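# Pack the unpowered desk arm into the floor case

## Task

A small robot arm sits unpowered on the desk, so its joints flop when pushed. Move it into the open case on the floor, low enough that the lid could close, and let it settle there. It must not drop more than a few centimetres. At the end, release it and back away. The robot must not tip over or finish leaning. The result only counts if the arm stays in place without the robot holding it.

## Robot and tools

Robot: a Hello Robot Stretch 3 with one arm. It has a two-wheel base (0.33 m long, 0.34 m wide), a lift that rides up a mast, and a telescoping arm that sticks out to the robot's right. A wrist (yaw, pitch, roll) and a two-finger gripper sit at its end. The arm cannot move forward or back, so to shift the gripper along the robot's forward direction you drive the base. The base turns in place about a point midway between the drive wheels, 0.05 m behind its front edge. Stowed, the robot sweeps a 0.28 m radius circle when turning. An unfolded, level gripper reaches beyond that circle.

Frames: the base frame has its origin on the floor between the drive wheels, with x forward, y left and z up. hand_pose is reported in this frame, at the spot where the closed fingertips meet. The odometry frame is the base frame as it was at scene start. base_odometry comes from wheel turns only, so slip shows up as travel. Heading runs from -3.142 to 3.142 and is positive to the left. turned_by_wheels and turned_by_imu give the turn since the previous result. base_tilt is in degrees, with forward and right lean positive, and carries a fixed offset of up to about 4 degrees.

Tool execute_actions: takes {"actions": [...]} with at most one action, plus an optional "cameras" list. The list can hold head_camera, nav_camera, wrist_camera or all; leaving it out gives all, and [] gives none. An empty actions list just reports state and images.

An action can contain:
- "base": exactly one key. Either translate_m, a straight drive relative to the current base position in metres (-1 to 1, forward positive), or rotate_rad, a relative turn in place in radians (-3.2 to 3.2, counter-clockwise/left positive). The base cannot move sideways.
- "joints": a single object of absolute targets, one value per joint, keyed by name. lift_m is arm height, 0 to 1.1 m. arm_m is extension, 0 to 0.52 m. wrist_yaw_rad runs -1.345 to 4.42: 0 lies along the arm, positive swings toward the front, and 3.0 folds over the base. wrist_pitch_rad runs -1.57 to 0.451: 0 is level, negative tips the fingers down. wrist_roll_rad runs -2.911 to 2.911. gripper_m runs -0.089 to 0.179; larger is wider, and the real fingertip gap is 0.007 to 0.025 m smaller. head_pan_rad runs -3.953 to 1.73: 0 is forward and -1.57 looks along the arm. head_tilt_rad runs -1.53 to 0.419, with negative looking down.
- "contact_limits": {"arm_m": effort percent 1 to 100}. This stops the arm motion once its effort reaches that level. Values too low stop it at once, and values above the maximum are cut down.

All motions in an action start together. Joints you leave out may keep pushing toward earlier targets. Any unknown key or out-of-range number rejects the whole call, and nothing moves. Once a result reports a stop, later execute_actions, wait and finished_scene calls in that same reply are skipped. A single action lasts at most 15 s.

Tool wait: {"seconds": 0 to 10}. It commands nothing and returns state and images.

Tool zoom_image: {"camera": name, "region": [x0,y0,x1,y1]}. Pixels are measured from the top-left of that camera's latest full image, and the region can be at most 504x504.

Tool finished_scene: {"scene": n}. It ends the scene for good and reports success, so call it only when the arm is resting in the case and the robot has moved clear.

Result lines:
- joint_positions: current joint values. Tolerances for done are ±0.004 for lift, arm and gripper, ±0.02 for yaw, roll and head, and ±0.05 for pitch.
- base_status / joint_status: how each motion ended. done means on target; for the base it only means the wheels turned, even if they slipped. off_target means the motion stopped short and may still be pushing. contact_stop, time_out and torque_fault all drop the target. After a contact_stop the arm or lift goes slack until commanded again, and a slack lift may sink under load. torque_fault means a wrist servo went limp for 10 s after straining.
- on_its_own: covers what this call did not command. "held at" there is a target, not a position.
- motor_effort: percent of maximum, positive toward higher values, with the peak in brackets. Readings are noisy and biased. Effort at rest outside its normal range suggests a load or a push.
- lidar_m: 12 sectors of 30 degrees, starting straight ahead and running counter-clockwise (4th is left, 7th is behind, 10th is right). It scans a plane 0.17 m up and covers 0.15 to 12 m. "-" means nothing seen. It misses glass, thin legs and tabletops, and the robot's own parts can block sectors 5, 6, 9 and 10.
- wrist_depth_mm (45 to 1000) and head_depth_mm (280 to 4000; the head image is sideways): 7x7 grids of median depths read from the top left.
- camera_calibration gives K, distortion and T_world_to_cam (base frame to camera) for each camera. Expect small errors, larger for the wrist camera at full reach.

Gripping: to grasp, command gripper_m below the object's width. To let go, command at least 0.02 above the value where contact happened. Neither the gripper reading nor done proves you are holding anything. Squeezing too hard can trigger the stall guard and let the object slip. Send a new value to re-squeeze.

Speed: the base moves fastest (0.30 m/s, 1.9 rad/s) only when stowed, meaning lift_m < 0.30, arm_m < 0.03 and wrist_yaw_rad > 2.54. Otherwise it is held to 0.10 m/s and 0.63 rad/s.

Avoid:
- Folding or unfolding the wrist unless lift_m is 0.32 to 0.95, pitch is -0.4 and roll is about 0. Once folded, the lift may go down to 0.25.
- Wrist yaw below -0.4 unless pitch is -0.5 or lower.
- Pushing with the arm against something solid while the gripper is higher than roughly 0.45 m, or pushing again after a contact_stop; either can tip the robot.
- Driving while holding, hooking or pressing on something fixed.
- Snagging furniture, especially while reversing. If the robot leans, reverse the last move in small steps, free the gripper, and lower lift_m to about 0.2.
- Dropping, slamming or shoving the floppy arm. Carry it low, lower it gently into the case, and release it before it falls more than a few centimetres.

The robot keeps holding your last command while you think. Loose objects may get a brief push now and then. Base commands are measured from the pose given in the latest state report.

Each tool is called as a command line: name --argument value for each argument, lists and objects as JSON in quotes; but a table of rows of numbers goes row by row, as --pt "numbers of a row", without its own name.

## Session

execute_actions --actions '[{"joints":{"head_tilt_rad":-0.6}}]'

Scene clock: 0.90 s.
base_odometry: x=+0.000 y=+0.000 heading=+0.000 (m, m, rad; odometry frame)
turned_by_wheels: +0.000 (rad since the last result)
turned_by_imu: +0.000 (rad since the last result)
base_tilt: forward=+2.0 right=-0.1 (deg)
lidar_m: 1.89 2.16 2.01 2.03 1.84 1.84 2.64 1.89 1.74 1.76 2.20 1.72
head_depth_mm: 1742 1891 1438 2268 1869 1498 1256 / 1790 1963 1647 2313 1863 1500 1257 / 1870 2040 1690 2397 1843 1489 1249 / 1943 2108 1803 2414 1828 1480 1241 / 2009 2204 1929 2271 1831 1477 1238 / 2103 2326 2579 2376 1808 1463 1222 / 2207 2438 2754 2360 1792 1452 1224
base_status: not commanded
joint_positions: lift_m=+0.478 arm_m=+0.003 wrist_yaw_rad=+2.929 wrist_pitch_rad=-0.498 wrist_roll_rad=-0.008 gripper_m=+0.037 head_pan_rad=+0.006 head_tilt_rad=-0.592
joint_status: all done
motor_effort: left_wheel=+0(0) right_wheel=+0(1) lift_m=+36(36) arm_m=+0(0) wrist_yaw_rad=+0(0) wrist_pitch_rad=+7(7) wrist_roll_rad=+0(0) gripper_m=+1(1) head_pan_rad=+0(1) head_tilt_rad=-3(24) (%)
hand_pose: x=+0.0237 y=+0.0609 z=+0.4734 quat_wxyz=(+0.246, +0.697, +0.102, +0.666) (m; base frame)
wrist_depth_mm: - - - - - - - / - - - - - - - / - - - - - - - / - - - - - - - / 811 - 847 833 849 866 900 / 703 701 - 737 750 750 753 / 613 619 622 624 626 659 666
pictures: head_camera (sideways: a quarter turn clockwise sets it upright), nav_camera (sideways: a quarter turn counterclockwise sets it upright), wrist_camera
camera_calibration (this result's frames):
head_camera: T_world_to_cam=[[-0.524551, -0.0429049, -0.850297, 1.12928], [-0.0185075, 0.999068, -0.0389944, 0.0564594], [0.851178, -0.00471765, -0.524856, 0.631348], [0, 0, 0, 1]] pos_world=[0.0560191, -0.00497675, 1.29379]
nav_camera: T_world_to_cam=[[0.574055, -0.0262489, 0.818396, -1.02556], [-0.0326466, -0.999425, -0.0091556, 0.0619934], [0.818166, -0.0214621, -0.574582, 0.70108], [0, 0, 0, 1]] pos_world=[0.0171539, 0.0500844, 1.24271]
wrist_camera: T_world_to_cam=[[0.984551, -0.170334, 0.0405565, -0.0259896], [-0.0724118, -0.606982, -0.79141, 0.452607], [0.159421, 0.776247, -0.609939, 0.397009], [0, 0, 0, 1]] pos_world=[-0.0049294, -0.0378791, 0.601403]
Images, in order (width x height): head_camera 896x504, nav_camera 672x504, wrist_camera 644x364.

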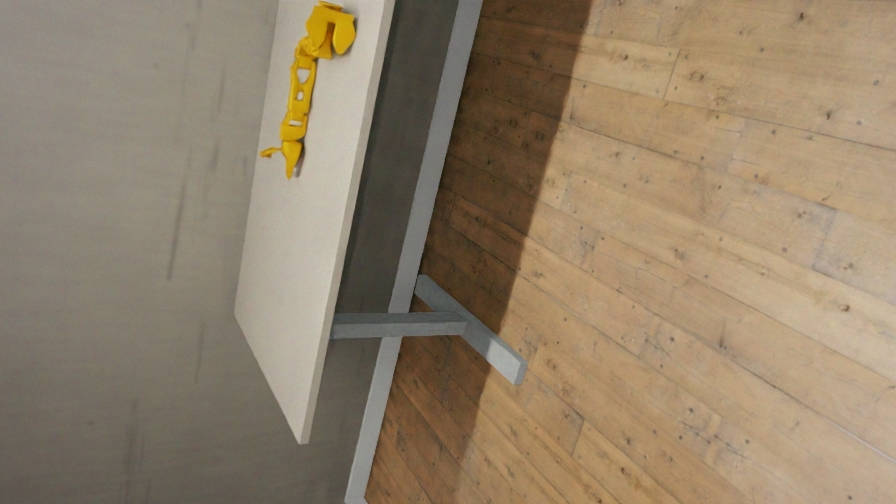

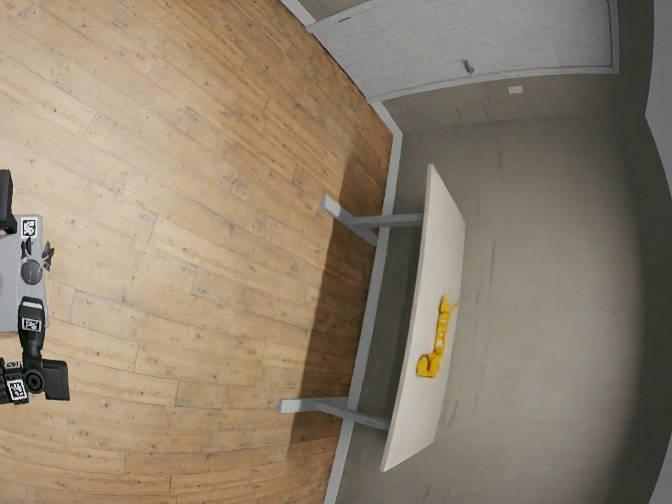

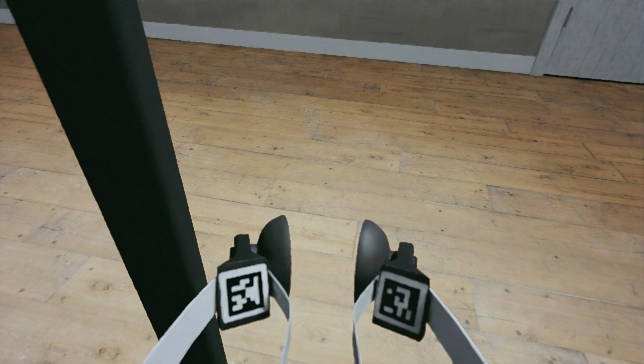

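execute_actions --actions '[{"joints":{"lift_m":0.27,"head_pan_rad":-2.6},"base":{"rotate_rad":-0.262}}]' --cameras '["head_camera","nav_camera"]'

execute_actions --actions '[{"base":{"translate_m":1.0}}]' --cameras '["head_camera","nav_camera"]'

execute_actions --actions '[{"base":{"rotate_rad":1.458},"joints":{"head_pan_rad":-1.57,"head_tilt_rad":-0.89}}]' --cameras '["head_camera","nav_camera"]'

Scene clock: 12.20 s.
base_odometry: x=+0.000 y=+0.000 heading=-0.262 (m, m, rad; odometry frame)
turned_by_wheels: -0.262 (rad since the last result)
turned_by_imu: -0.262 (rad since the last result)
base_tilt: forward=+1.9 right=-0.1 (deg)
lidar_m: 2.13 1.89 2.03 2.01 2.18 1.84 2.61 2.21 1.76 1.74 1.89 1.72
head_depth_mm: 2298 2476 2686 2499 1871 1502 1260 / 2463 2671 2896 2442 1861 1491 1249 / 2587 2856 3090 2423 1840 1486 1245 / 2419 2684 2943 2392 1823 1480 1241 / 2148 2342 2636 2391 1826 1466 1234 / 1946 2092 2280 2352 1814 1456 1229 / 1758 1902 2064 2172 1795 1454 1222
base_status: done
joint_positions: lift_m=+0.270 arm_m=+0.003 wrist_yaw_rad=+2.929 wrist_pitch_rad=-0.499 wrist_roll_rad=-0.008 gripper_m=+0.037 head_pan_rad=-2.593 head_tilt_rad=-0.593
joint_status: all done
motor_effort: left_wheel=+3(6) right_wheel=-4(7) lift_m=+30(30) arm_m=+0(0) wrist_yaw_rad=+0(0) wrist_pitch_rad=+8(8) wrist_roll_rad=+0(0) gripper_m=+1(1) head_pan_rad=-5(55) head_tilt_rad=-3(3) (%)
hand_pose: x=+0.0237 y=+0.0608 z=+0.2651 quat_wxyz=(+0.246, +0.697, +0.102, +0.666) (m; base frame)
wrist_depth_mm: - - - - - - - / - - - - - - - / 784 - 830 828 856 886 915 / 637 - 669 657 691 715 708 / 531 - 566 548 568 569 574 / 473 - - 478 504 487 492 / - - - 423 411 426 431
pictures: head_camera (sideways: a quarter turn clockwise sets it upright), nav_camera (sideways: a quarter turn counterclockwise sets it upright)
camera_calibration (this result's frames):
head_camera: T_world_to_cam=[[0.42757, 0.30783, -0.849956, 1.12302], [0.531634, -0.846077, -0.0389864, 0.0530931], [-0.731129, -0.435196, -0.52541, 0.641721], [0, 0, 0, 1]] pos_world=[-0.0392175, -0.0215053, 1.29376]
nav_camera: T_world_to_cam=[[-0.50565, -0.274149, 0.818022, -1.01849], [-0.487981, 0.872807, -0.00913022, 0.0647379], [-0.711472, -0.403796, -0.575114, 0.711104], [0, 0, 0, 1]] pos_world=[0.0225216, -0.0485808, 1.2427]
Images, in order (width x height): head_camera 896x504, nav_camera 672x504.

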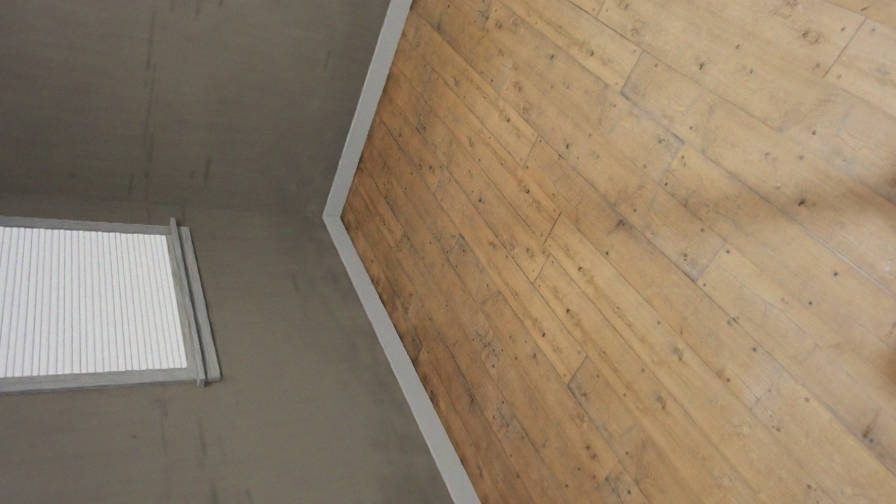

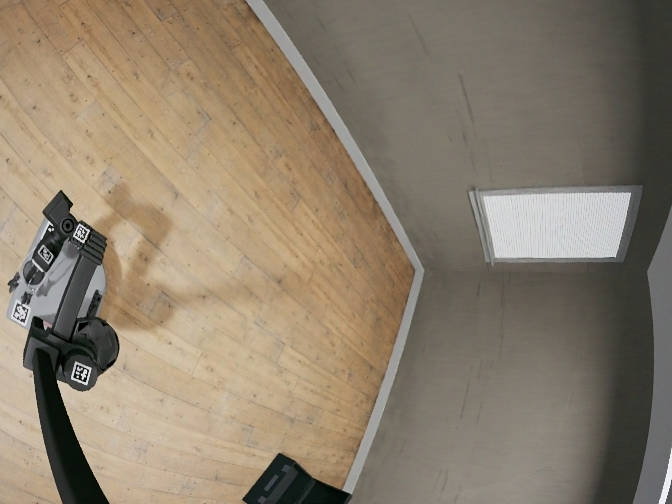

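Scene clock: 17.13 s.
base_odometry: x=+0.966 y=-0.259 heading=-0.262 (m, m, rad; odometry frame)
turned_by_wheels: +0.000 (rad since the last result)
turned_by_imu: +0.000 (rad since the last result)
base_tilt: forward=+1.9 right=-0.1 (deg)
lidar_m: 1.15 1.01 1.88 1.86 2.04 2.75 2.84 2.37 1.89 1.87 1.46 0.83
head_depth_mm: 3185 3462 3557 2479 1880 1501 1255 / 3351 3670 3610 2454 1846 1495 1252 / 2967 3325 3536 2429 1841 1484 1247 / 2574 2865 3110 2411 1834 1476 1244 / 2305 2528 2806 2379 1820 1467 1235 / 2076 2265 2484 2360 1808 1457 1231 / 1890 2033 2230 2280 1801 1456 1225
base_status: done
joint_positions: lift_m=+0.270 arm_m=+0.003 wrist_yaw_rad=+2.929 wrist_pitch_rad=-0.499 wrist_roll_rad=-0.008 gripper_m=+0.037 head_pan_rad=-2.593 head_tilt_rad=-0.593
joint_status: not commanded
motor_effort: left_wheel=+3(8) right_wheel=-4(6) lift_m=+30(30) arm_m=+0(0) wrist_yaw_rad=+0(0) wrist_pitch_rad=+8(8) wrist_roll_rad=+0(0) gripper_m=+1(1) head_pan_rad=-4(5) head_tilt_rad=-3(3) (%)
hand_pose: x=+0.0237 y=+0.0607 z=+0.2650 quat_wxyz=(+0.246, +0.697, +0.102, +0.666) (m; base frame)
wrist_depth_mm: - - - - - - 816 / - - - - - - - / 811 - 833 808 847 860 887 / 641 - 660 685 688 698 707 / 535 - 573 563 572 564 582 / 474 - - 478 499 489 493 / - - - 429 410 437 432
pictures: head_camera (sideways: a quarter turn clockwise sets it upright), nav_camera (sideways: a quarter turn counterclockwise sets it upright)
camera_calibration (this result's frames):
head_camera: T_world_to_cam=[[0.428009, 0.307995, -0.849675, 1.12265], [0.53151, -0.846154, -0.0389799, 0.0530854], [-0.730962, -0.434927, -0.525865, 0.642311], [0, 0, 0, 1]] pos_world=[-0.0392173, -0.0214954, 1.29373]
nav_camera: T_world_to_cam=[[-0.506069, -0.274292, 0.817715, -1.01809], [-0.487831, 0.872891, -0.00910938, 0.0647098], [-0.711277, -0.403517, -0.575551, 0.711671], [0, 0, 0, 1]] pos_world=[0.0225405, -0.048567, 1.2427]
Images, in order (width x height): head_camera 896x504, nav_camera 672x504.

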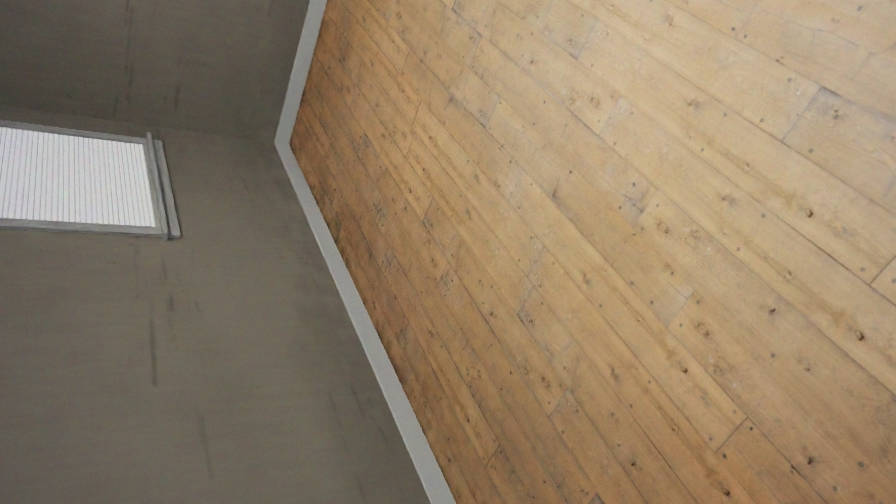

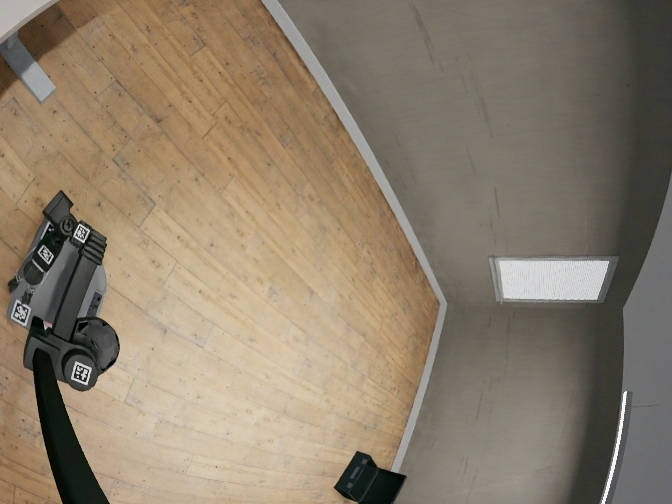

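Scene clock: 19.27 s.
base_odometry: x=+0.966 y=-0.259 heading=+1.196 (m, m, rad; odometry frame)
turned_by_wheels: +1.458 (rad since the last result)
turned_by_imu: +1.464 (rad since the last result)
base_tilt: forward=+2.0 right=-0.1 (deg)
lidar_m: 1.85 1.96 2.72 2.76 2.61 1.93 1.87 1.60 0.83 1.15 1.03 1.01
head_depth_mm: 1001 1101 922 757 673 1255 1133 / 1002 1110 912 736 665 1271 1124 / 1000 1105 908 694 664 1264 1140 / 998 1102 849 723 674 1262 1144 / 1004 1088 843 737 670 1251 1127 / 1003 1085 835 732 665 1245 1112 / 1002 1089 828 727 662 1241 1100
base_status: done
joint_positions: lift_m=+0.270 arm_m=+0.003 wrist_yaw_rad=+2.929 wrist_pitch_rad=-0.499 wrist_roll_rad=-0.008 gripper_m=+0.037 head_pan_rad=-1.577 head_tilt_rad=-0.879
joint_status: all done
motor_effort: left_wheel=-3(7) right_wheel=+4(11) lift_m=+30(31) arm_m=+0(0) wrist_yaw_rad=+0(0) wrist_pitch_rad=+8(8) wrist_roll_rad=+0(0) gripper_m=+1(1) head_pan_rad=+3(54) head_tilt_rad=-4(19) (%)
hand_pose: x=+0.0237 y=+0.0607 z=+0.2650 quat_wxyz=(+0.246, +0.697, +0.102, +0.666) (m; base frame)
wrist_depth_mm: - - - - - - - / - - - - - - - / 804 - 831 851 850 883 903 / 640 - 658 671 668 687 706 / 531 - 557 565 569 572 595 / 481 - - 477 501 494 495 / - - - 422 412 429 430
pictures: head_camera (sideways: a quarter turn clockwise sets it upright), nav_camera (sideways: a quarter turn counterclockwise sets it upright)
camera_calibration (this result's frames):
head_camera: T_world_to_cam=[[-0.0351278, 0.744424, -0.666783, 0.887091], [0.999283, 0.0167476, -0.0339471, 0.0436661], [-0.014104, -0.667498, -0.744478, 0.922311], [0, 0, 0, 1]] pos_world=[0.000535019, -0.0454624, 1.27962]
nav_camera: T_world_to_cam=[[-0.0345645, -0.782024, 0.622289, -0.766271], [-0.998941, 0.0459519, 0.00226201, 0.053022], [-0.0303643, -0.621552, -0.782785, 0.977058], [0, 0, 0, 1]] pos_world=[0.0561478, 0.00561343, 1.24155]
Images, in order (width x height): head_camera 896x504, nav_camera 672x504.

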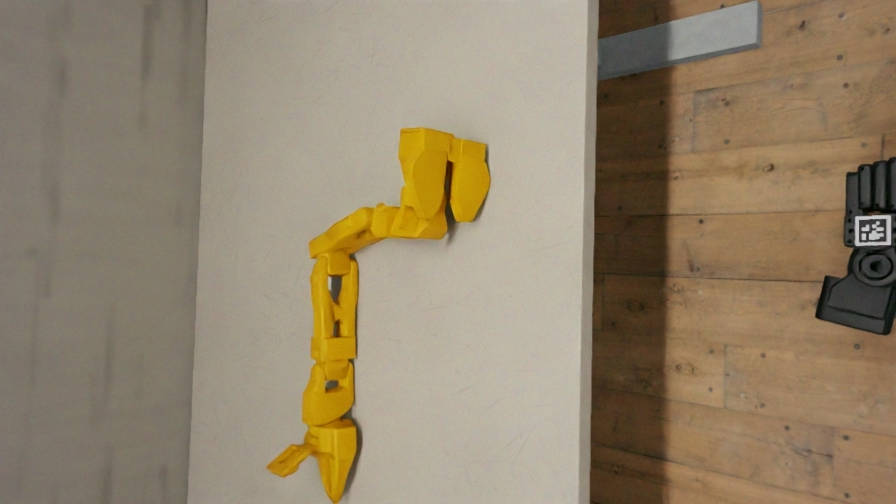

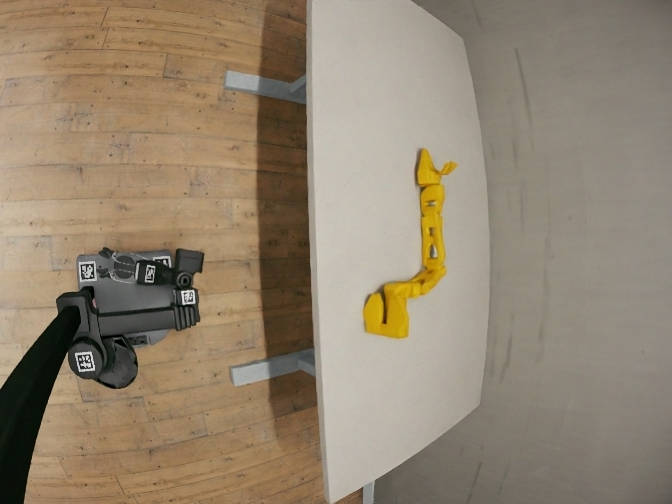

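execute_actions --actions '[{"joints":{"lift_m":0.93,"wrist_pitch_rad":-0.4}}]' --cameras '[]'

execute_actions --actions '[{"joints":{"wrist_yaw_rad":0,"lift_m":1.0}}]' --cameras '[]'

execute_actions --actions '[{"joints":{"lift_m":1.06,"wrist_pitch_rad":-1.57,"gripper_m":0.09,"arm_m":0.5,"wrist_roll_rad":-0.15}}]' --cameras '[]'

execute_actions --actions '[{"joints":{"lift_m":0.93}}]' --cameras '["head_camera","wrist_camera"]'

Scene clock: 33.00 s.
base_odometry: x=+0.966 y=-0.259 heading=+1.196 (m, m, rad; odometry frame)
turned_by_wheels: +0.000 (rad since the last result)
turned_by_imu: +0.001 (rad since the last result)
base_tilt: forward=+1.9 right=+0.0 (deg)
lidar_m: 1.86 1.96 2.72 2.75 2.61 1.93 1.87 1.60 0.83 1.15 1.04 1.01
head_depth_mm: 1000 1106 921 - - 1242 1129 / 999 1102 916 - - 1253 1124 / 1002 1107 905 684 - 1239 1124 / 999 1096 847 743 - - - / 1002 1088 842 766 - 1248 - / 1005 1088 837 748 - 1242 1108 / 1007 1087 826 727 661 1244 1102
base_status: not commanded
joint_positions: lift_m=+0.930 arm_m=+0.003 wrist_yaw_rad=+2.929 wrist_pitch_rad=-0.419 wrist_roll_rad=-0.008 gripper_m=+0.037 head_pan_rad=-1.577 head_tilt_rad=-0.879
joint_status: all done
motor_effort: left_wheel=-3(4) right_wheel=+3(3) lift_m=+41(42) arm_m=+0(0) wrist_yaw_rad=+0(0) wrist_pitch_rad=+11(12) wrist_roll_rad=+0(0) gripper_m=+1(1) head_pan_rad=+3(4) head_tilt_rad=-4(4) (%)
hand_pose: x=+0.0260 y=+0.0713 z=+0.9422 quat_wxyz=(+0.220, +0.700, +0.074, +0.675) (m; base frame)
wrist_depth_mm: - - - - - - - / - - - - - - - / - - - - - - - / - - - - - - - / - - - - - - - / - - - - - - - / - - - - - - -
pictures: none
No camera images: the call's "cameras" was empty. Leave "cameras" out to get every camera's image.

Scene clock: 35.47 s.
base_odometry: x=+0.966 y=-0.259 heading=+1.196 (m, m, rad; odometry frame)
turned_by_wheels: +0.000 (rad since the last result)
turned_by_imu: +0.000 (rad since the last result)
base_tilt: forward=+1.9 right=-0.1 (deg)
lidar_m: 1.86 1.96 2.72 2.75 2.61 1.93 1.87 1.60 0.83 1.15 1.04 1.01
head_depth_mm: 999 - - - - 1197 1136 / 1001 1107 - - - 1228 1125 / 1002 1114 - - - 1222 1125 / 1003 1106 - - - 1239 1117 / 1001 1090 840 736 670 1256 1116 / 1002 1084 836 732 667 1247 1108 / 1007 1091 827 727 662 1240 1103
base_status: not commanded
joint_positions: lift_m=+1.000 arm_m=+0.003 wrist_yaw_rad=+0.002 wrist_pitch_rad=-0.419 wrist_roll_rad=-0.008 gripper_m=+0.037 head_pan_rad=-1.577 head_tilt_rad=-0.879
joint_status: all done
motor_effort: left_wheel=-3(3) right_wheel=+4(3) lift_m=+41(41) arm_m=+0(0) wrist_yaw_rad=-2(3) wrist_pitch_rad=+10(11) wrist_roll_rad=+0(0) gripper_m=+1(1) head_pan_rad=+4(3) head_tilt_rad=-4(5) (%)
hand_pose: x=-0.0211 y=-0.3722 z=+1.0123 quat_wxyz=(+0.695, +0.148, -0.689, -0.146) (m; base frame)
wrist_depth_mm: 877 835 879 833 848 807 833 / 934 914 905 899 890 888 870 / 970 975 - 965 968 952 975 / 758 784 789 805 810 820 - / 633 589 569 590 658 643 658 / 514 516 - 507 559 560 555 / 435 454 442 443 370 465 483
pictures: none
No camera images: the call's "cameras" was empty. Leave "cameras" out to get every camera's image.

Scene clock: 40.30 s.
base_odometry: x=+0.966 y=-0.259 heading=+1.196 (m, m, rad; odometry frame)
turned_by_wheels: +0.000 (rad since the last result)
turned_by_imu: +0.000 (rad since the last result)
base_tilt: forward=+1.9 right=+0.2 (deg)
lidar_m: 1.86 1.96 2.72 2.74 2.61 1.93 1.87 1.60 0.83 1.15 1.03 1.01
head_depth_mm: 999 1107 919 756 670 1254 1134 / 998 1109 915 736 667 1275 1123 / 1000 1107 904 692 664 1266 1118 / - 1098 847 723 672 1263 1115 / 1000 1082 841 736 671 1250 1112 / 1002 1089 833 730 667 1243 1108 / 1007 1089 828 727 661 1241 1107
base_status: not commanded
joint_positions: lift_m=+1.060 arm_m=+0.500 wrist_yaw_rad=+0.000 wrist_pitch_rad=-1.565 wrist_roll_rad=-0.144 gripper_m=+0.090 head_pan_rad=-1.577 head_tilt_rad=-0.879
joint_status: all done
motor_effort: left_wheel=-3(3) right_wheel=+3(4) lift_m=+41(43) arm_m=+2(3) wrist_yaw_rad=+0(2) wrist_pitch_rad=-3(9) wrist_roll_rad=-3(4) gripper_m=+1(81) head_pan_rad=+4(4) head_tilt_rad=-4(4) (%)
hand_pose: x=-0.0216 y=-0.6220 z=+0.9421 quat_wxyz=(+0.536, +0.533, -0.464, -0.462) (m; base frame)
wrist_depth_mm: 358 362 360 365 359 361 362 / 313 317 366 368 371 374 365 / 381 381 371 319 380 372 377 / 386 382 386 382 383 388 373 / 397 395 386 390 389 387 394 / 403 398 405 395 336 401 396 / 408 413 405 410 325 403 403
pictures: none
No camera images: the call's "cameras" was empty. Leave "cameras" out to get every camera's image.

Scene clock: 42.30 s.
base_odometry: x=+0.966 y=-0.259 heading=+1.196 (m, m, rad; odometry frame)
turned_by_wheels: +0.000 (rad since the last result)
turned_by_imu: +0.000 (rad since the last result)
base_tilt: forward=+2.1 right=-0.1 (deg)
lidar_m: 1.86 1.96 2.71 2.75 2.61 1.93 1.87 1.60 0.83 1.15 1.03 1.01
head_depth_mm: 978 - - 736 671 1248 1131 / - 1082 914 735 666 1266 1126 / - 1106 908 693 663 1265 1120 / - - 836 722 672 1255 1118 / 1002 1090 843 736 670 1252 1109 / 1002 1083 836 731 666 1249 1106 / 1005 1093 829 726 662 1237 1100
base_status: not commanded
joint_positions: lift_m=+0.930 arm_m=+0.500 wrist_yaw_rad=+0.000 wrist_pitch_rad=-1.565 wrist_roll_rad=-0.144 gripper_m=+0.090 head_pan_rad=-1.577 head_tilt_rad=-0.879
joint_status: all done
motor_effort: left_wheel=-3(3) right_wheel=+3(3) lift_m=+30(34) arm_m=+3(3) wrist_yaw_rad=+0(0) wrist_pitch_rad=-3(3) wrist_roll_rad=-3(3) gripper_m=+1(1) head_pan_rad=+4(4) head_tilt_rad=-4(4) (%)
hand_pose: x=-0.0216 y=-0.6220 z=+0.8125 quat_wxyz=(+0.536, +0.533, -0.464, -0.462) (m; base frame)
wrist_depth_mm: 237 238 238 238 238 239 236 / 196 188 189 190 243 242 242 / 248 248 250 230 247 250 246 / 250 253 252 254 250 251 253 / 257 260 256 259 186 257 254 / 265 261 263 261 185 261 261 / 270 272 269 263 195 267 268
pictures: head_camera (sideways: a quarter turn clockwise sets it upright), wrist_camera
camera_calibration (this result's frames):
head_camera: T_world_to_cam=[[-0.035128, 0.744424, -0.666783, 0.887091], [0.999283, 0.0167478, -0.0339471, 0.0436661], [-0.0141038, -0.667498, -0.744478, 0.922311], [0, 0, 0, 1]] pos_world=[0.00053503, -0.0454624, 1.27962]
wrist_camera: T_world_to_cam=[[-0.981737, -0.189647, -0.015061, -0.120733], [-0.189727, 0.970166, 0.150937, 0.515985], [-0.0140131, 0.151038, -0.988429, 1.05612], [0, 0, 0, 1]] pos_world=[-0.0058316, -0.683002, 0.9642]
Images, in order (width x height): head_camera 896x504, wrist_camera 644x364.

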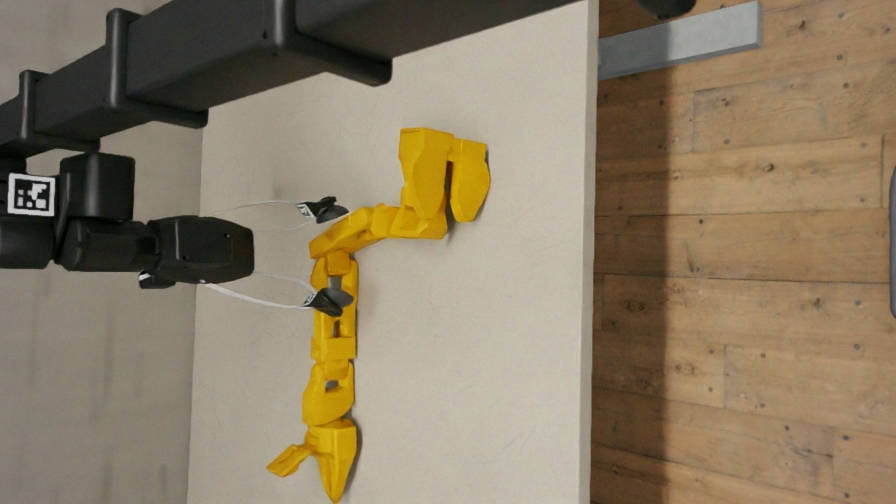

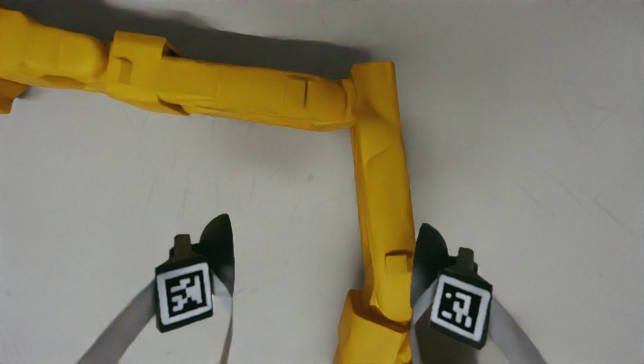

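execute_actions --actions '[{"base":{"translate_m":-0.033},"joints":{"wrist_roll_rad":-0.27,"arm_m":0.515}}]' --cameras '[]'

execute_actions --actions '[{"joints":{"lift_m":0.863}}]' --cameras '["wrist_camera"]'

execute_actions --actions '[{"joints":{"gripper_m":-0.018}}]' --cameras '["wrist_camera"]'

execute_actions --actions '[{"joints":{"lift_m":0.91}}]' --cameras '["head_camera","wrist_camera"]'

Scene clock: 48.77 s.
base_odometry: x=+0.954 y=-0.289 heading=+1.196 (m, m, rad; odometry frame)
turned_by_wheels: +0.000 (rad since the last result)
turned_by_imu: +0.000 (rad since the last result)
base_tilt: forward=+2.0 right=+0.0 (deg)
lidar_m: 1.89 2.00 2.76 2.76 2.57 1.90 1.84 1.60 0.81 1.15 1.08 1.03
head_depth_mm: 980 - - 733 671 1250 1136 / - 1082 914 752 666 1270 1126 / - 1109 906 693 662 1266 1122 / - - 900 705 671 1258 1117 / 1000 1092 840 737 669 1252 1112 / 1003 1082 835 731 664 1251 1110 / 1004 1084 812 730 663 1238 1100
base_status: done
joint_positions: lift_m=+0.930 arm_m=+0.515 wrist_yaw_rad=+0.000 wrist_pitch_rad=-1.565 wrist_roll_rad=-0.263 gripper_m=+0.090 head_pan_rad=-1.577 head_tilt_rad=-0.879
joint_status: all done
motor_effort: left_wheel=-3(6) right_wheel=+3(5) lift_m=+30(30) arm_m=+3(4) wrist_yaw_rad=+0(0) wrist_pitch_rad=-3(3) wrist_roll_rad=-3(3) gripper_m=+1(1) head_pan_rad=+3(3) head_tilt_rad=-4(4) (%)
hand_pose: x=-0.0216 y=-0.6370 z=+0.8125 quat_wxyz=(+0.563, +0.560, -0.431, -0.429) (m; base frame)
wrist_depth_mm: 187 236 236 236 240 235 239 / 226 188 187 241 244 243 240 / 247 246 248 192 248 248 245 / 253 251 252 191 250 251 250 / 259 256 256 189 257 257 257 / 263 261 263 202 262 261 261 / 267 266 270 195 268 268 265
pictures: none
No camera images: the call's "cameras" was empty. Leave "cameras" out to get every camera's image.

Scene clock: 50.20 s.
base_odometry: x=+0.954 y=-0.289 heading=+1.196 (m, m, rad; odometry frame)
turned_by_wheels: +0.000 (rad since the last result)
turned_by_imu: +0.000 (rad since the last result)
base_tilt: forward=+2.0 right=-0.1 (deg)
lidar_m: 1.89 2.00 2.77 2.77 2.57 1.90 1.84 1.60 0.81 1.15 1.08 1.04
head_depth_mm: 1000 1103 954 - - - 1119 / 991 - - 732 667 1271 1127 / 960 1071 912 694 663 1261 1122 / 980 - 844 705 671 1261 1117 / 1002 1090 854 737 670 1247 1112 / 1001 1084 836 731 666 1243 1106 / 1005 1090 815 728 662 1240 1104
base_status: not commanded
joint_positions: lift_m=+0.863 arm_m=+0.515 wrist_yaw_rad=+0.000 wrist_pitch_rad=-1.565 wrist_roll_rad=-0.263 gripper_m=+0.090 head_pan_rad=-1.577 head_tilt_rad=-0.879
joint_status: all done
motor_effort: left_wheel=-3(3) right_wheel=+3(3) lift_m=+30(30) arm_m=+3(3) wrist_yaw_rad=+0(0) wrist_pitch_rad=-3(3) wrist_roll_rad=-3(3) gripper_m=+1(1) head_pan_rad=+3(4) head_tilt_rad=-4(4) (%)
hand_pose: x=-0.0216 y=-0.6370 z=+0.7455 quat_wxyz=(+0.563, +0.560, -0.431, -0.429) (m; base frame)
wrist_depth_mm: 121 172 174 175 173 173 172 / 132 118 120 124 177 177 176 / 181 181 163 125 181 181 180 / 183 184 183 124 185 184 183 / 189 188 187 121 188 188 186 / 193 191 191 119 193 191 191 / 197 197 195 119 196 195 195
pictures: wrist_camera
camera_calibration (this result's frames):
wrist_camera: T_world_to_cam=[[-0.952301, -0.304815, -0.0145357, -0.197689], [-0.303433, 0.940769, 0.151266, 0.519219], [-0.0324336, 0.148462, -0.988386, 0.990095], [0, 0, 0, 1]] pos_world=[0.00140134, -0.695715, 0.897182]
Images, in order (width x height): wrist_camera 644x364.

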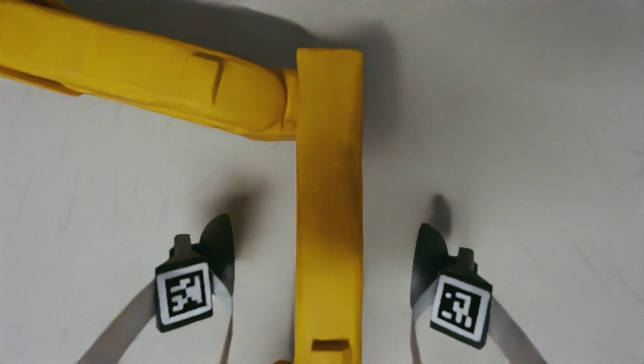

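Scene clock: 51.77 s.
base_odometry: x=+0.954 y=-0.289 heading=+1.196 (m, m, rad; odometry frame)
turned_by_wheels: +0.000 (rad since the last result)
turned_by_imu: +0.000 (rad since the last result)
base_tilt: forward=+1.9 right=+0.0 (deg)
lidar_m: 1.89 1.99 2.77 2.76 2.57 1.89 1.84 1.60 0.81 1.15 1.08 1.04
head_depth_mm: 998 1106 951 - - - 1125 / 991 - - 731 665 1277 1123 / 963 1069 904 692 663 1267 1123 / 982 - 825 704 672 1266 1116 / 1001 1088 840 737 670 1252 1107 / 1000 1089 835 731 665 1245 1107 / 1003 1087 813 728 662 1238 1103
base_status: not commanded
joint_positions: lift_m=+0.863 arm_m=+0.515 wrist_yaw_rad=+0.000 wrist_pitch_rad=-1.565 wrist_roll_rad=-0.266 gripper_m=-0.017 head_pan_rad=-1.577 head_tilt_rad=-0.879
joint_status: all done
motor_effort: left_wheel=-4(4) right_wheel=+6(7) lift_m=+30(30) arm_m=+3(3) wrist_yaw_rad=+0(0) wrist_pitch_rad=-3(3) wrist_roll_rad=-2(3) gripper_m=-19(93) head_pan_rad=+3(4) head_tilt_rad=-4(4) (%)
hand_pose: x=-0.0216 y=-0.6370 z=+0.7455 quat_wxyz=(+0.563, +0.560, -0.430, -0.429) (m; base frame)
wrist_depth_mm: 121 173 174 173 173 174 173 / 133 118 119 124 176 177 177 / 180 181 165 125 180 179 180 / 184 184 184 125 185 184 184 / 188 188 188 121 189 189 188 / 192 192 192 119 189 191 192 / 195 197 198 120 197 195 195
pictures: wrist_camera
camera_calibration (this result's frames):
wrist_camera: T_world_to_cam=[[-0.951471, -0.307393, -0.0145598, -0.19929], [-0.305979, 0.939926, 0.151382, 0.518525], [-0.0328488, 0.148491, -0.988368, 0.990091], [0, 0, 0, 1]] pos_world=[0.00156201, -0.695655, 0.897178]
Images, in order (width x height): wrist_camera 644x364.

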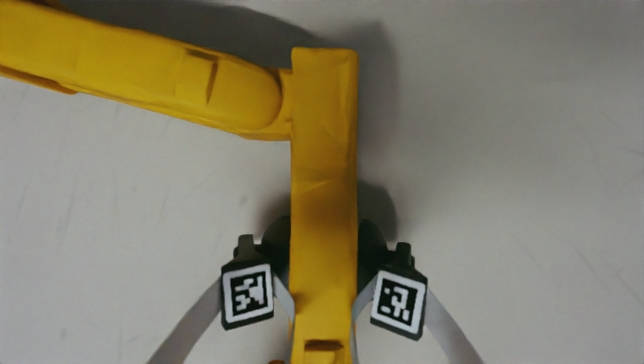

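Scene clock: 53.03 s.
base_odometry: x=+0.954 y=-0.289 heading=+1.196 (m, m, rad; odometry frame)
turned_by_wheels: +0.000 (rad since the last result)
turned_by_imu: +0.000 (rad since the last result)
base_tilt: forward=+2.1 right=-0.1 (deg)
lidar_m: 1.89 2.00 2.77 2.75 2.57 1.90 1.84 1.60 0.81 1.15 1.08 1.04
head_depth_mm: 995 1118 - - 671 1239 1132 / 961 - 909 750 667 1271 1127 / - 1110 904 692 662 1258 1122 / 973 - 819 705 671 1260 1117 / 1002 1086 839 737 668 1253 1113 / 1002 1089 821 732 664 1246 1109 / 1003 1089 814 727 663 1235 1105
base_status: not commanded
joint_positions: lift_m=+0.910 arm_m=+0.515 wrist_yaw_rad=+0.000 wrist_pitch_rad=-1.562 wrist_roll_rad=-0.269 gripper_m=-0.017 head_pan_rad=-1.577 head_tilt_rad=-0.879
joint_status: all done
motor_effort: left_wheel=-2(4) right_wheel=+4(6) lift_m=+47(48) arm_m=+3(3) wrist_yaw_rad=+0(0) wrist_pitch_rad=-5(6) wrist_roll_rad=-1(2) gripper_m=-20(20) head_pan_rad=+4(3) head_tilt_rad=-4(4) (%)
hand_pose: x=-0.0216 y=-0.6378 z=+0.7918 quat_wxyz=(+0.565, +0.560, -0.430, -0.427) (m; base frame)
wrist_depth_mm: 143 215 218 216 217 218 218 / 222 134 126 124 222 222 221 / 225 226 225 125 227 227 226 / 230 232 229 127 231 232 231 / 237 234 233 124 235 233 236 / 240 239 240 124 238 240 240 / 246 243 248 126 247 246 245
pictures: head_camera (sideways: a quarter turn clockwise sets it upright), wrist_camera
camera_calibration (this result's frames):
head_camera: T_world_to_cam=[[-0.0351278, 0.744424, -0.666783, 0.887091], [0.999283, 0.0167476, -0.0339471, 0.0436661], [-0.014104, -0.667498, -0.744478, 0.922311], [0, 0, 0, 1]] pos_world=[0.000535019, -0.0454624, 1.27962]
wrist_camera: T_world_to_cam=[[-0.950368, -0.310831, -0.0135828, -0.201817], [-0.30933, 0.939293, 0.148473, 0.514091], [-0.0333916, 0.145305, -0.988823, 1.0343], [0, 0, 0, 1]] pos_world=[0.00176046, -0.695901, 0.943667]
Images, in order (width x height): head_camera 896x504, wrist_camera 644x364.

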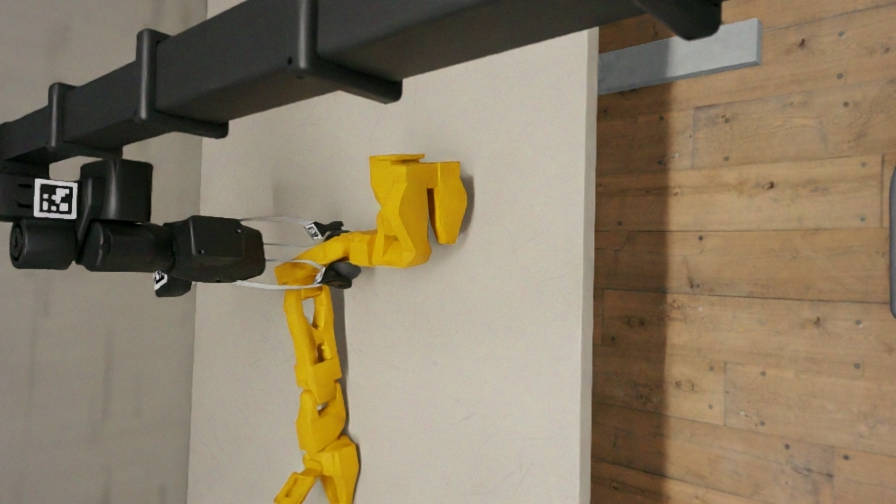

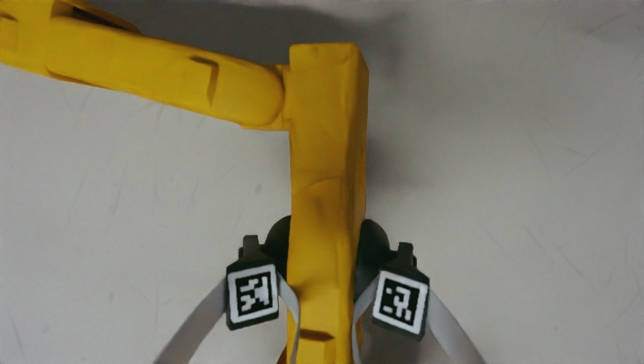

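execute_actions --actions '[{"joints":{"lift_m":1.03,"arm_m":0.34}}]' --cameras '[]'

execute_actions --actions '[{"joints":{"wrist_pitch_rad":-0.7}}]' --cameras '["wrist_camera"]'

execute_actions --actions '[{"joints":{"wrist_pitch_rad":-0.12,"arm_m":0.30,"head_tilt_rad":-0.6}}]' --cameras '["wrist_camera"]'

Scene clock: 57.97 s.
base_odometry: x=+0.954 y=-0.289 heading=+1.196 (m, m, rad; odometry frame)
turned_by_wheels: +0.000 (rad since the last result)
turned_by_imu: +0.000 (rad since the last result)
base_tilt: forward=+2.0 right=+0.0 (deg)
lidar_m: 1.89 2.00 2.77 2.75 2.57 1.90 1.84 1.60 0.81 1.15 1.08 1.04
head_depth_mm: 1018 1106 919 758 670 1255 1130 / 1028 1103 913 699 665 1267 1122 / 1041 1105 905 451 646 1260 1120 / - - 575 485 660 1255 1114 / 999 1088 819 738 670 1253 1109 / 1002 1088 618 731 666 1251 1107 / 1002 1090 804 727 662 1241 1101
base_status: not commanded
joint_positions: lift_m=+1.030 arm_m=+0.340 wrist_yaw_rad=+0.000 wrist_pitch_rad=-1.562 wrist_roll_rad=-0.269 gripper_m=-0.017 head_pan_rad=-1.577 head_tilt_rad=-0.879
joint_status: all done
motor_effort: left_wheel=-2(2) right_wheel=+3(3) lift_m=+47(49) arm_m=-2(4) wrist_yaw_rad=+0(0) wrist_pitch_rad=-5(5) wrist_roll_rad=-1(1) gripper_m=-20(20) head_pan_rad=+4(3) head_tilt_rad=-4(4) (%)
hand_pose: x=-0.0216 y=-0.4635 z=+0.9118 quat_wxyz=(+0.565, +0.560, -0.430, -0.427) (m; base frame)
wrist_depth_mm: 142 330 331 333 331 330 335 / 335 134 126 123 339 340 340 / 345 344 345 125 348 342 342 / 352 351 349 127 354 356 352 / - 358 360 124 354 358 361 / - - - 123 370 364 371 / - - - 126 - 372 371
pictures: none
No camera images: the call's "cameras" was empty. Leave "cameras" out to get every camera's image.

Scene clock: 59.27 s.
base_odometry: x=+0.954 y=-0.289 heading=+1.196 (m, m, rad; odometry frame)
turned_by_wheels: +0.000 (rad since the last result)
turned_by_imu: +0.000 (rad since the last result)
base_tilt: forward=+2.0 right=+0.0 (deg)
lidar_m: 1.89 1.99 2.77 2.75 2.57 1.90 1.84 1.60 0.81 1.15 1.08 1.03
head_depth_mm: 1018 1104 921 756 669 1256 1127 / 1028 1102 909 751 668 1272 1124 / 1036 1103 634 746 663 1265 1121 / - 816 850 742 673 1255 1114 / 985 1013 892 733 670 1254 1108 / 1000 1088 657 733 665 1247 1105 / 1005 1089 852 728 661 1243 1101
base_status: not commanded
joint_positions: lift_m=+1.030 arm_m=+0.340 wrist_yaw_rad=+0.000 wrist_pitch_rad=-0.754 wrist_roll_rad=-0.284 gripper_m=-0.017 head_pan_rad=-1.577 head_tilt_rad=-0.879
joint_status: wrist_pitch_rad off_target (ended at -0.754, target -0.700)
motor_effort: left_wheel=-2(3) right_wheel=+3(3) lift_m=+47(48) arm_m=-2(2) wrist_yaw_rad=+0(1) wrist_pitch_rad=+30(32) wrist_roll_rad=+6(7) gripper_m=-18(20) head_pan_rad=+4(4) head_tilt_rad=-4(5) (%)
hand_pose: x=-0.0216 y=-0.6556 z=+0.9754 quat_wxyz=(+0.744, +0.295, -0.558, -0.221) (m; base frame)
wrist_depth_mm: 599 641 630 583 569 524 502 / 521 566 122 115 624 592 572 / 477 485 118 118 644 675 633 / 430 123 475 122 583 635 670 / 142 134 444 122 517 551 590 / 139 377 398 123 473 485 523 / 329 352 369 126 404 440 474
pictures: wrist_camera
camera_calibration (this result's frames):
wrist_camera: T_world_to_cam=[[-0.945647, -0.234169, 0.225648, -0.387839], [-0.323239, 0.752861, -0.573338, 1.08512], [-0.0356234, -0.615113, -0.787634, 0.523551], [0, 0, 0, 1]] pos_world=[0.00264453, -0.585721, 1.12202]
Images, in order (width x height): wrist_camera 644x364.

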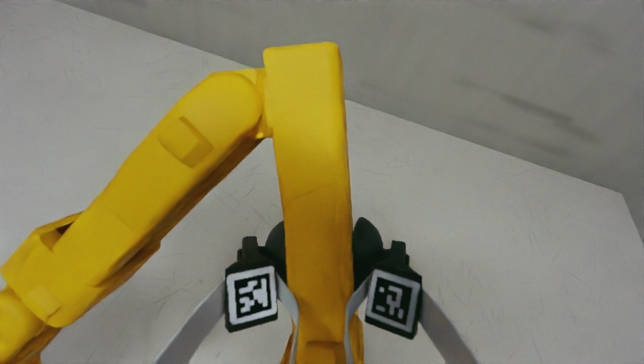

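Scene clock: 60.63 s.
base_odometry: x=+0.954 y=-0.289 heading=+1.196 (m, m, rad; odometry frame)
turned_by_wheels: +0.000 (rad since the last result)
turned_by_imu: +0.000 (rad since the last result)
base_tilt: forward=+2.0 right=+0.0 (deg)
lidar_m: 1.89 2.00 2.77 2.76 2.56 1.90 1.84 1.60 0.81 1.15 1.08 1.04
head_depth_mm: 951 - 1214 1071 812 658 1168 / 950 - 1189 1058 809 653 1187 / 946 - 692 1003 802 651 1182 / 948 - 1213 1043 798 646 1178 / 947 1016 1129 990 791 643 1173 / 947 1040 1147 946 788 640 1173 / 946 1043 1166 1018 781 638 1165
base_status: not commanded
joint_positions: lift_m=+1.030 arm_m=+0.300 wrist_yaw_rad=+0.000 wrist_pitch_rad=-0.206 wrist_roll_rad=-0.284 gripper_m=-0.017 head_pan_rad=-1.577 head_tilt_rad=-0.606
joint_status: wrist_pitch_rad off_target (ended at -0.206, target -0.120); the others done
on_its_own: wrist_pitch_rad is at rest, and its effort (+48) is outside its rest range (-20 to +32)
motor_effort: left_wheel=-3(4) right_wheel=+3(4) lift_m=+47(48) arm_m=-3(1) wrist_yaw_rad=+0(1) wrist_pitch_rad=+48(48) wrist_roll_rad=+7(7) gripper_m=-18(18) head_pan_rad=+4(3) head_tilt_rad=+1(14) (%)
hand_pose: x=-0.0215 y=-0.6912 z=+1.0923 quat_wxyz=(+0.796, +0.083, -0.597, -0.062) (m; base frame)
wrist_depth_mm: 583 594 566 547 550 536 536 / 631 608 107 99 566 554 556 / 655 644 105 106 609 601 572 / 712 111 117 112 629 617 597 / 661 120 706 118 655 660 625 / 514 136 672 122 687 688 660 / 154 324 552 133 672 723 696
pictures: wrist_camera
camera_calibration (this result's frames):
wrist_camera: T_world_to_cam=[[-0.945536, -0.0829264, 0.314779, -0.415277], [-0.323597, 0.344377, -0.8813, 1.23296], [-0.0353197, -0.935162, -0.352455, -0.102812], [0, 0, 0, 1]] pos_world=[0.00269292, -0.555188, 1.18109]
Images, in order (width x height): wrist_camera 644x364.

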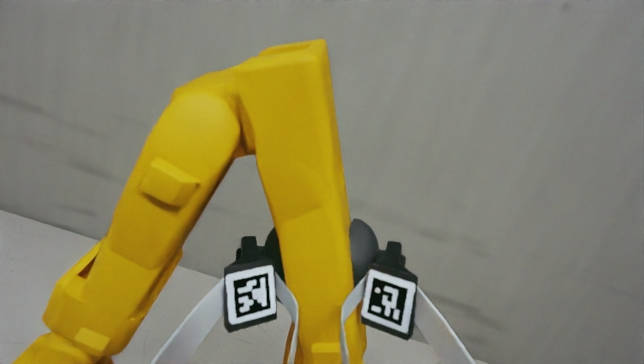

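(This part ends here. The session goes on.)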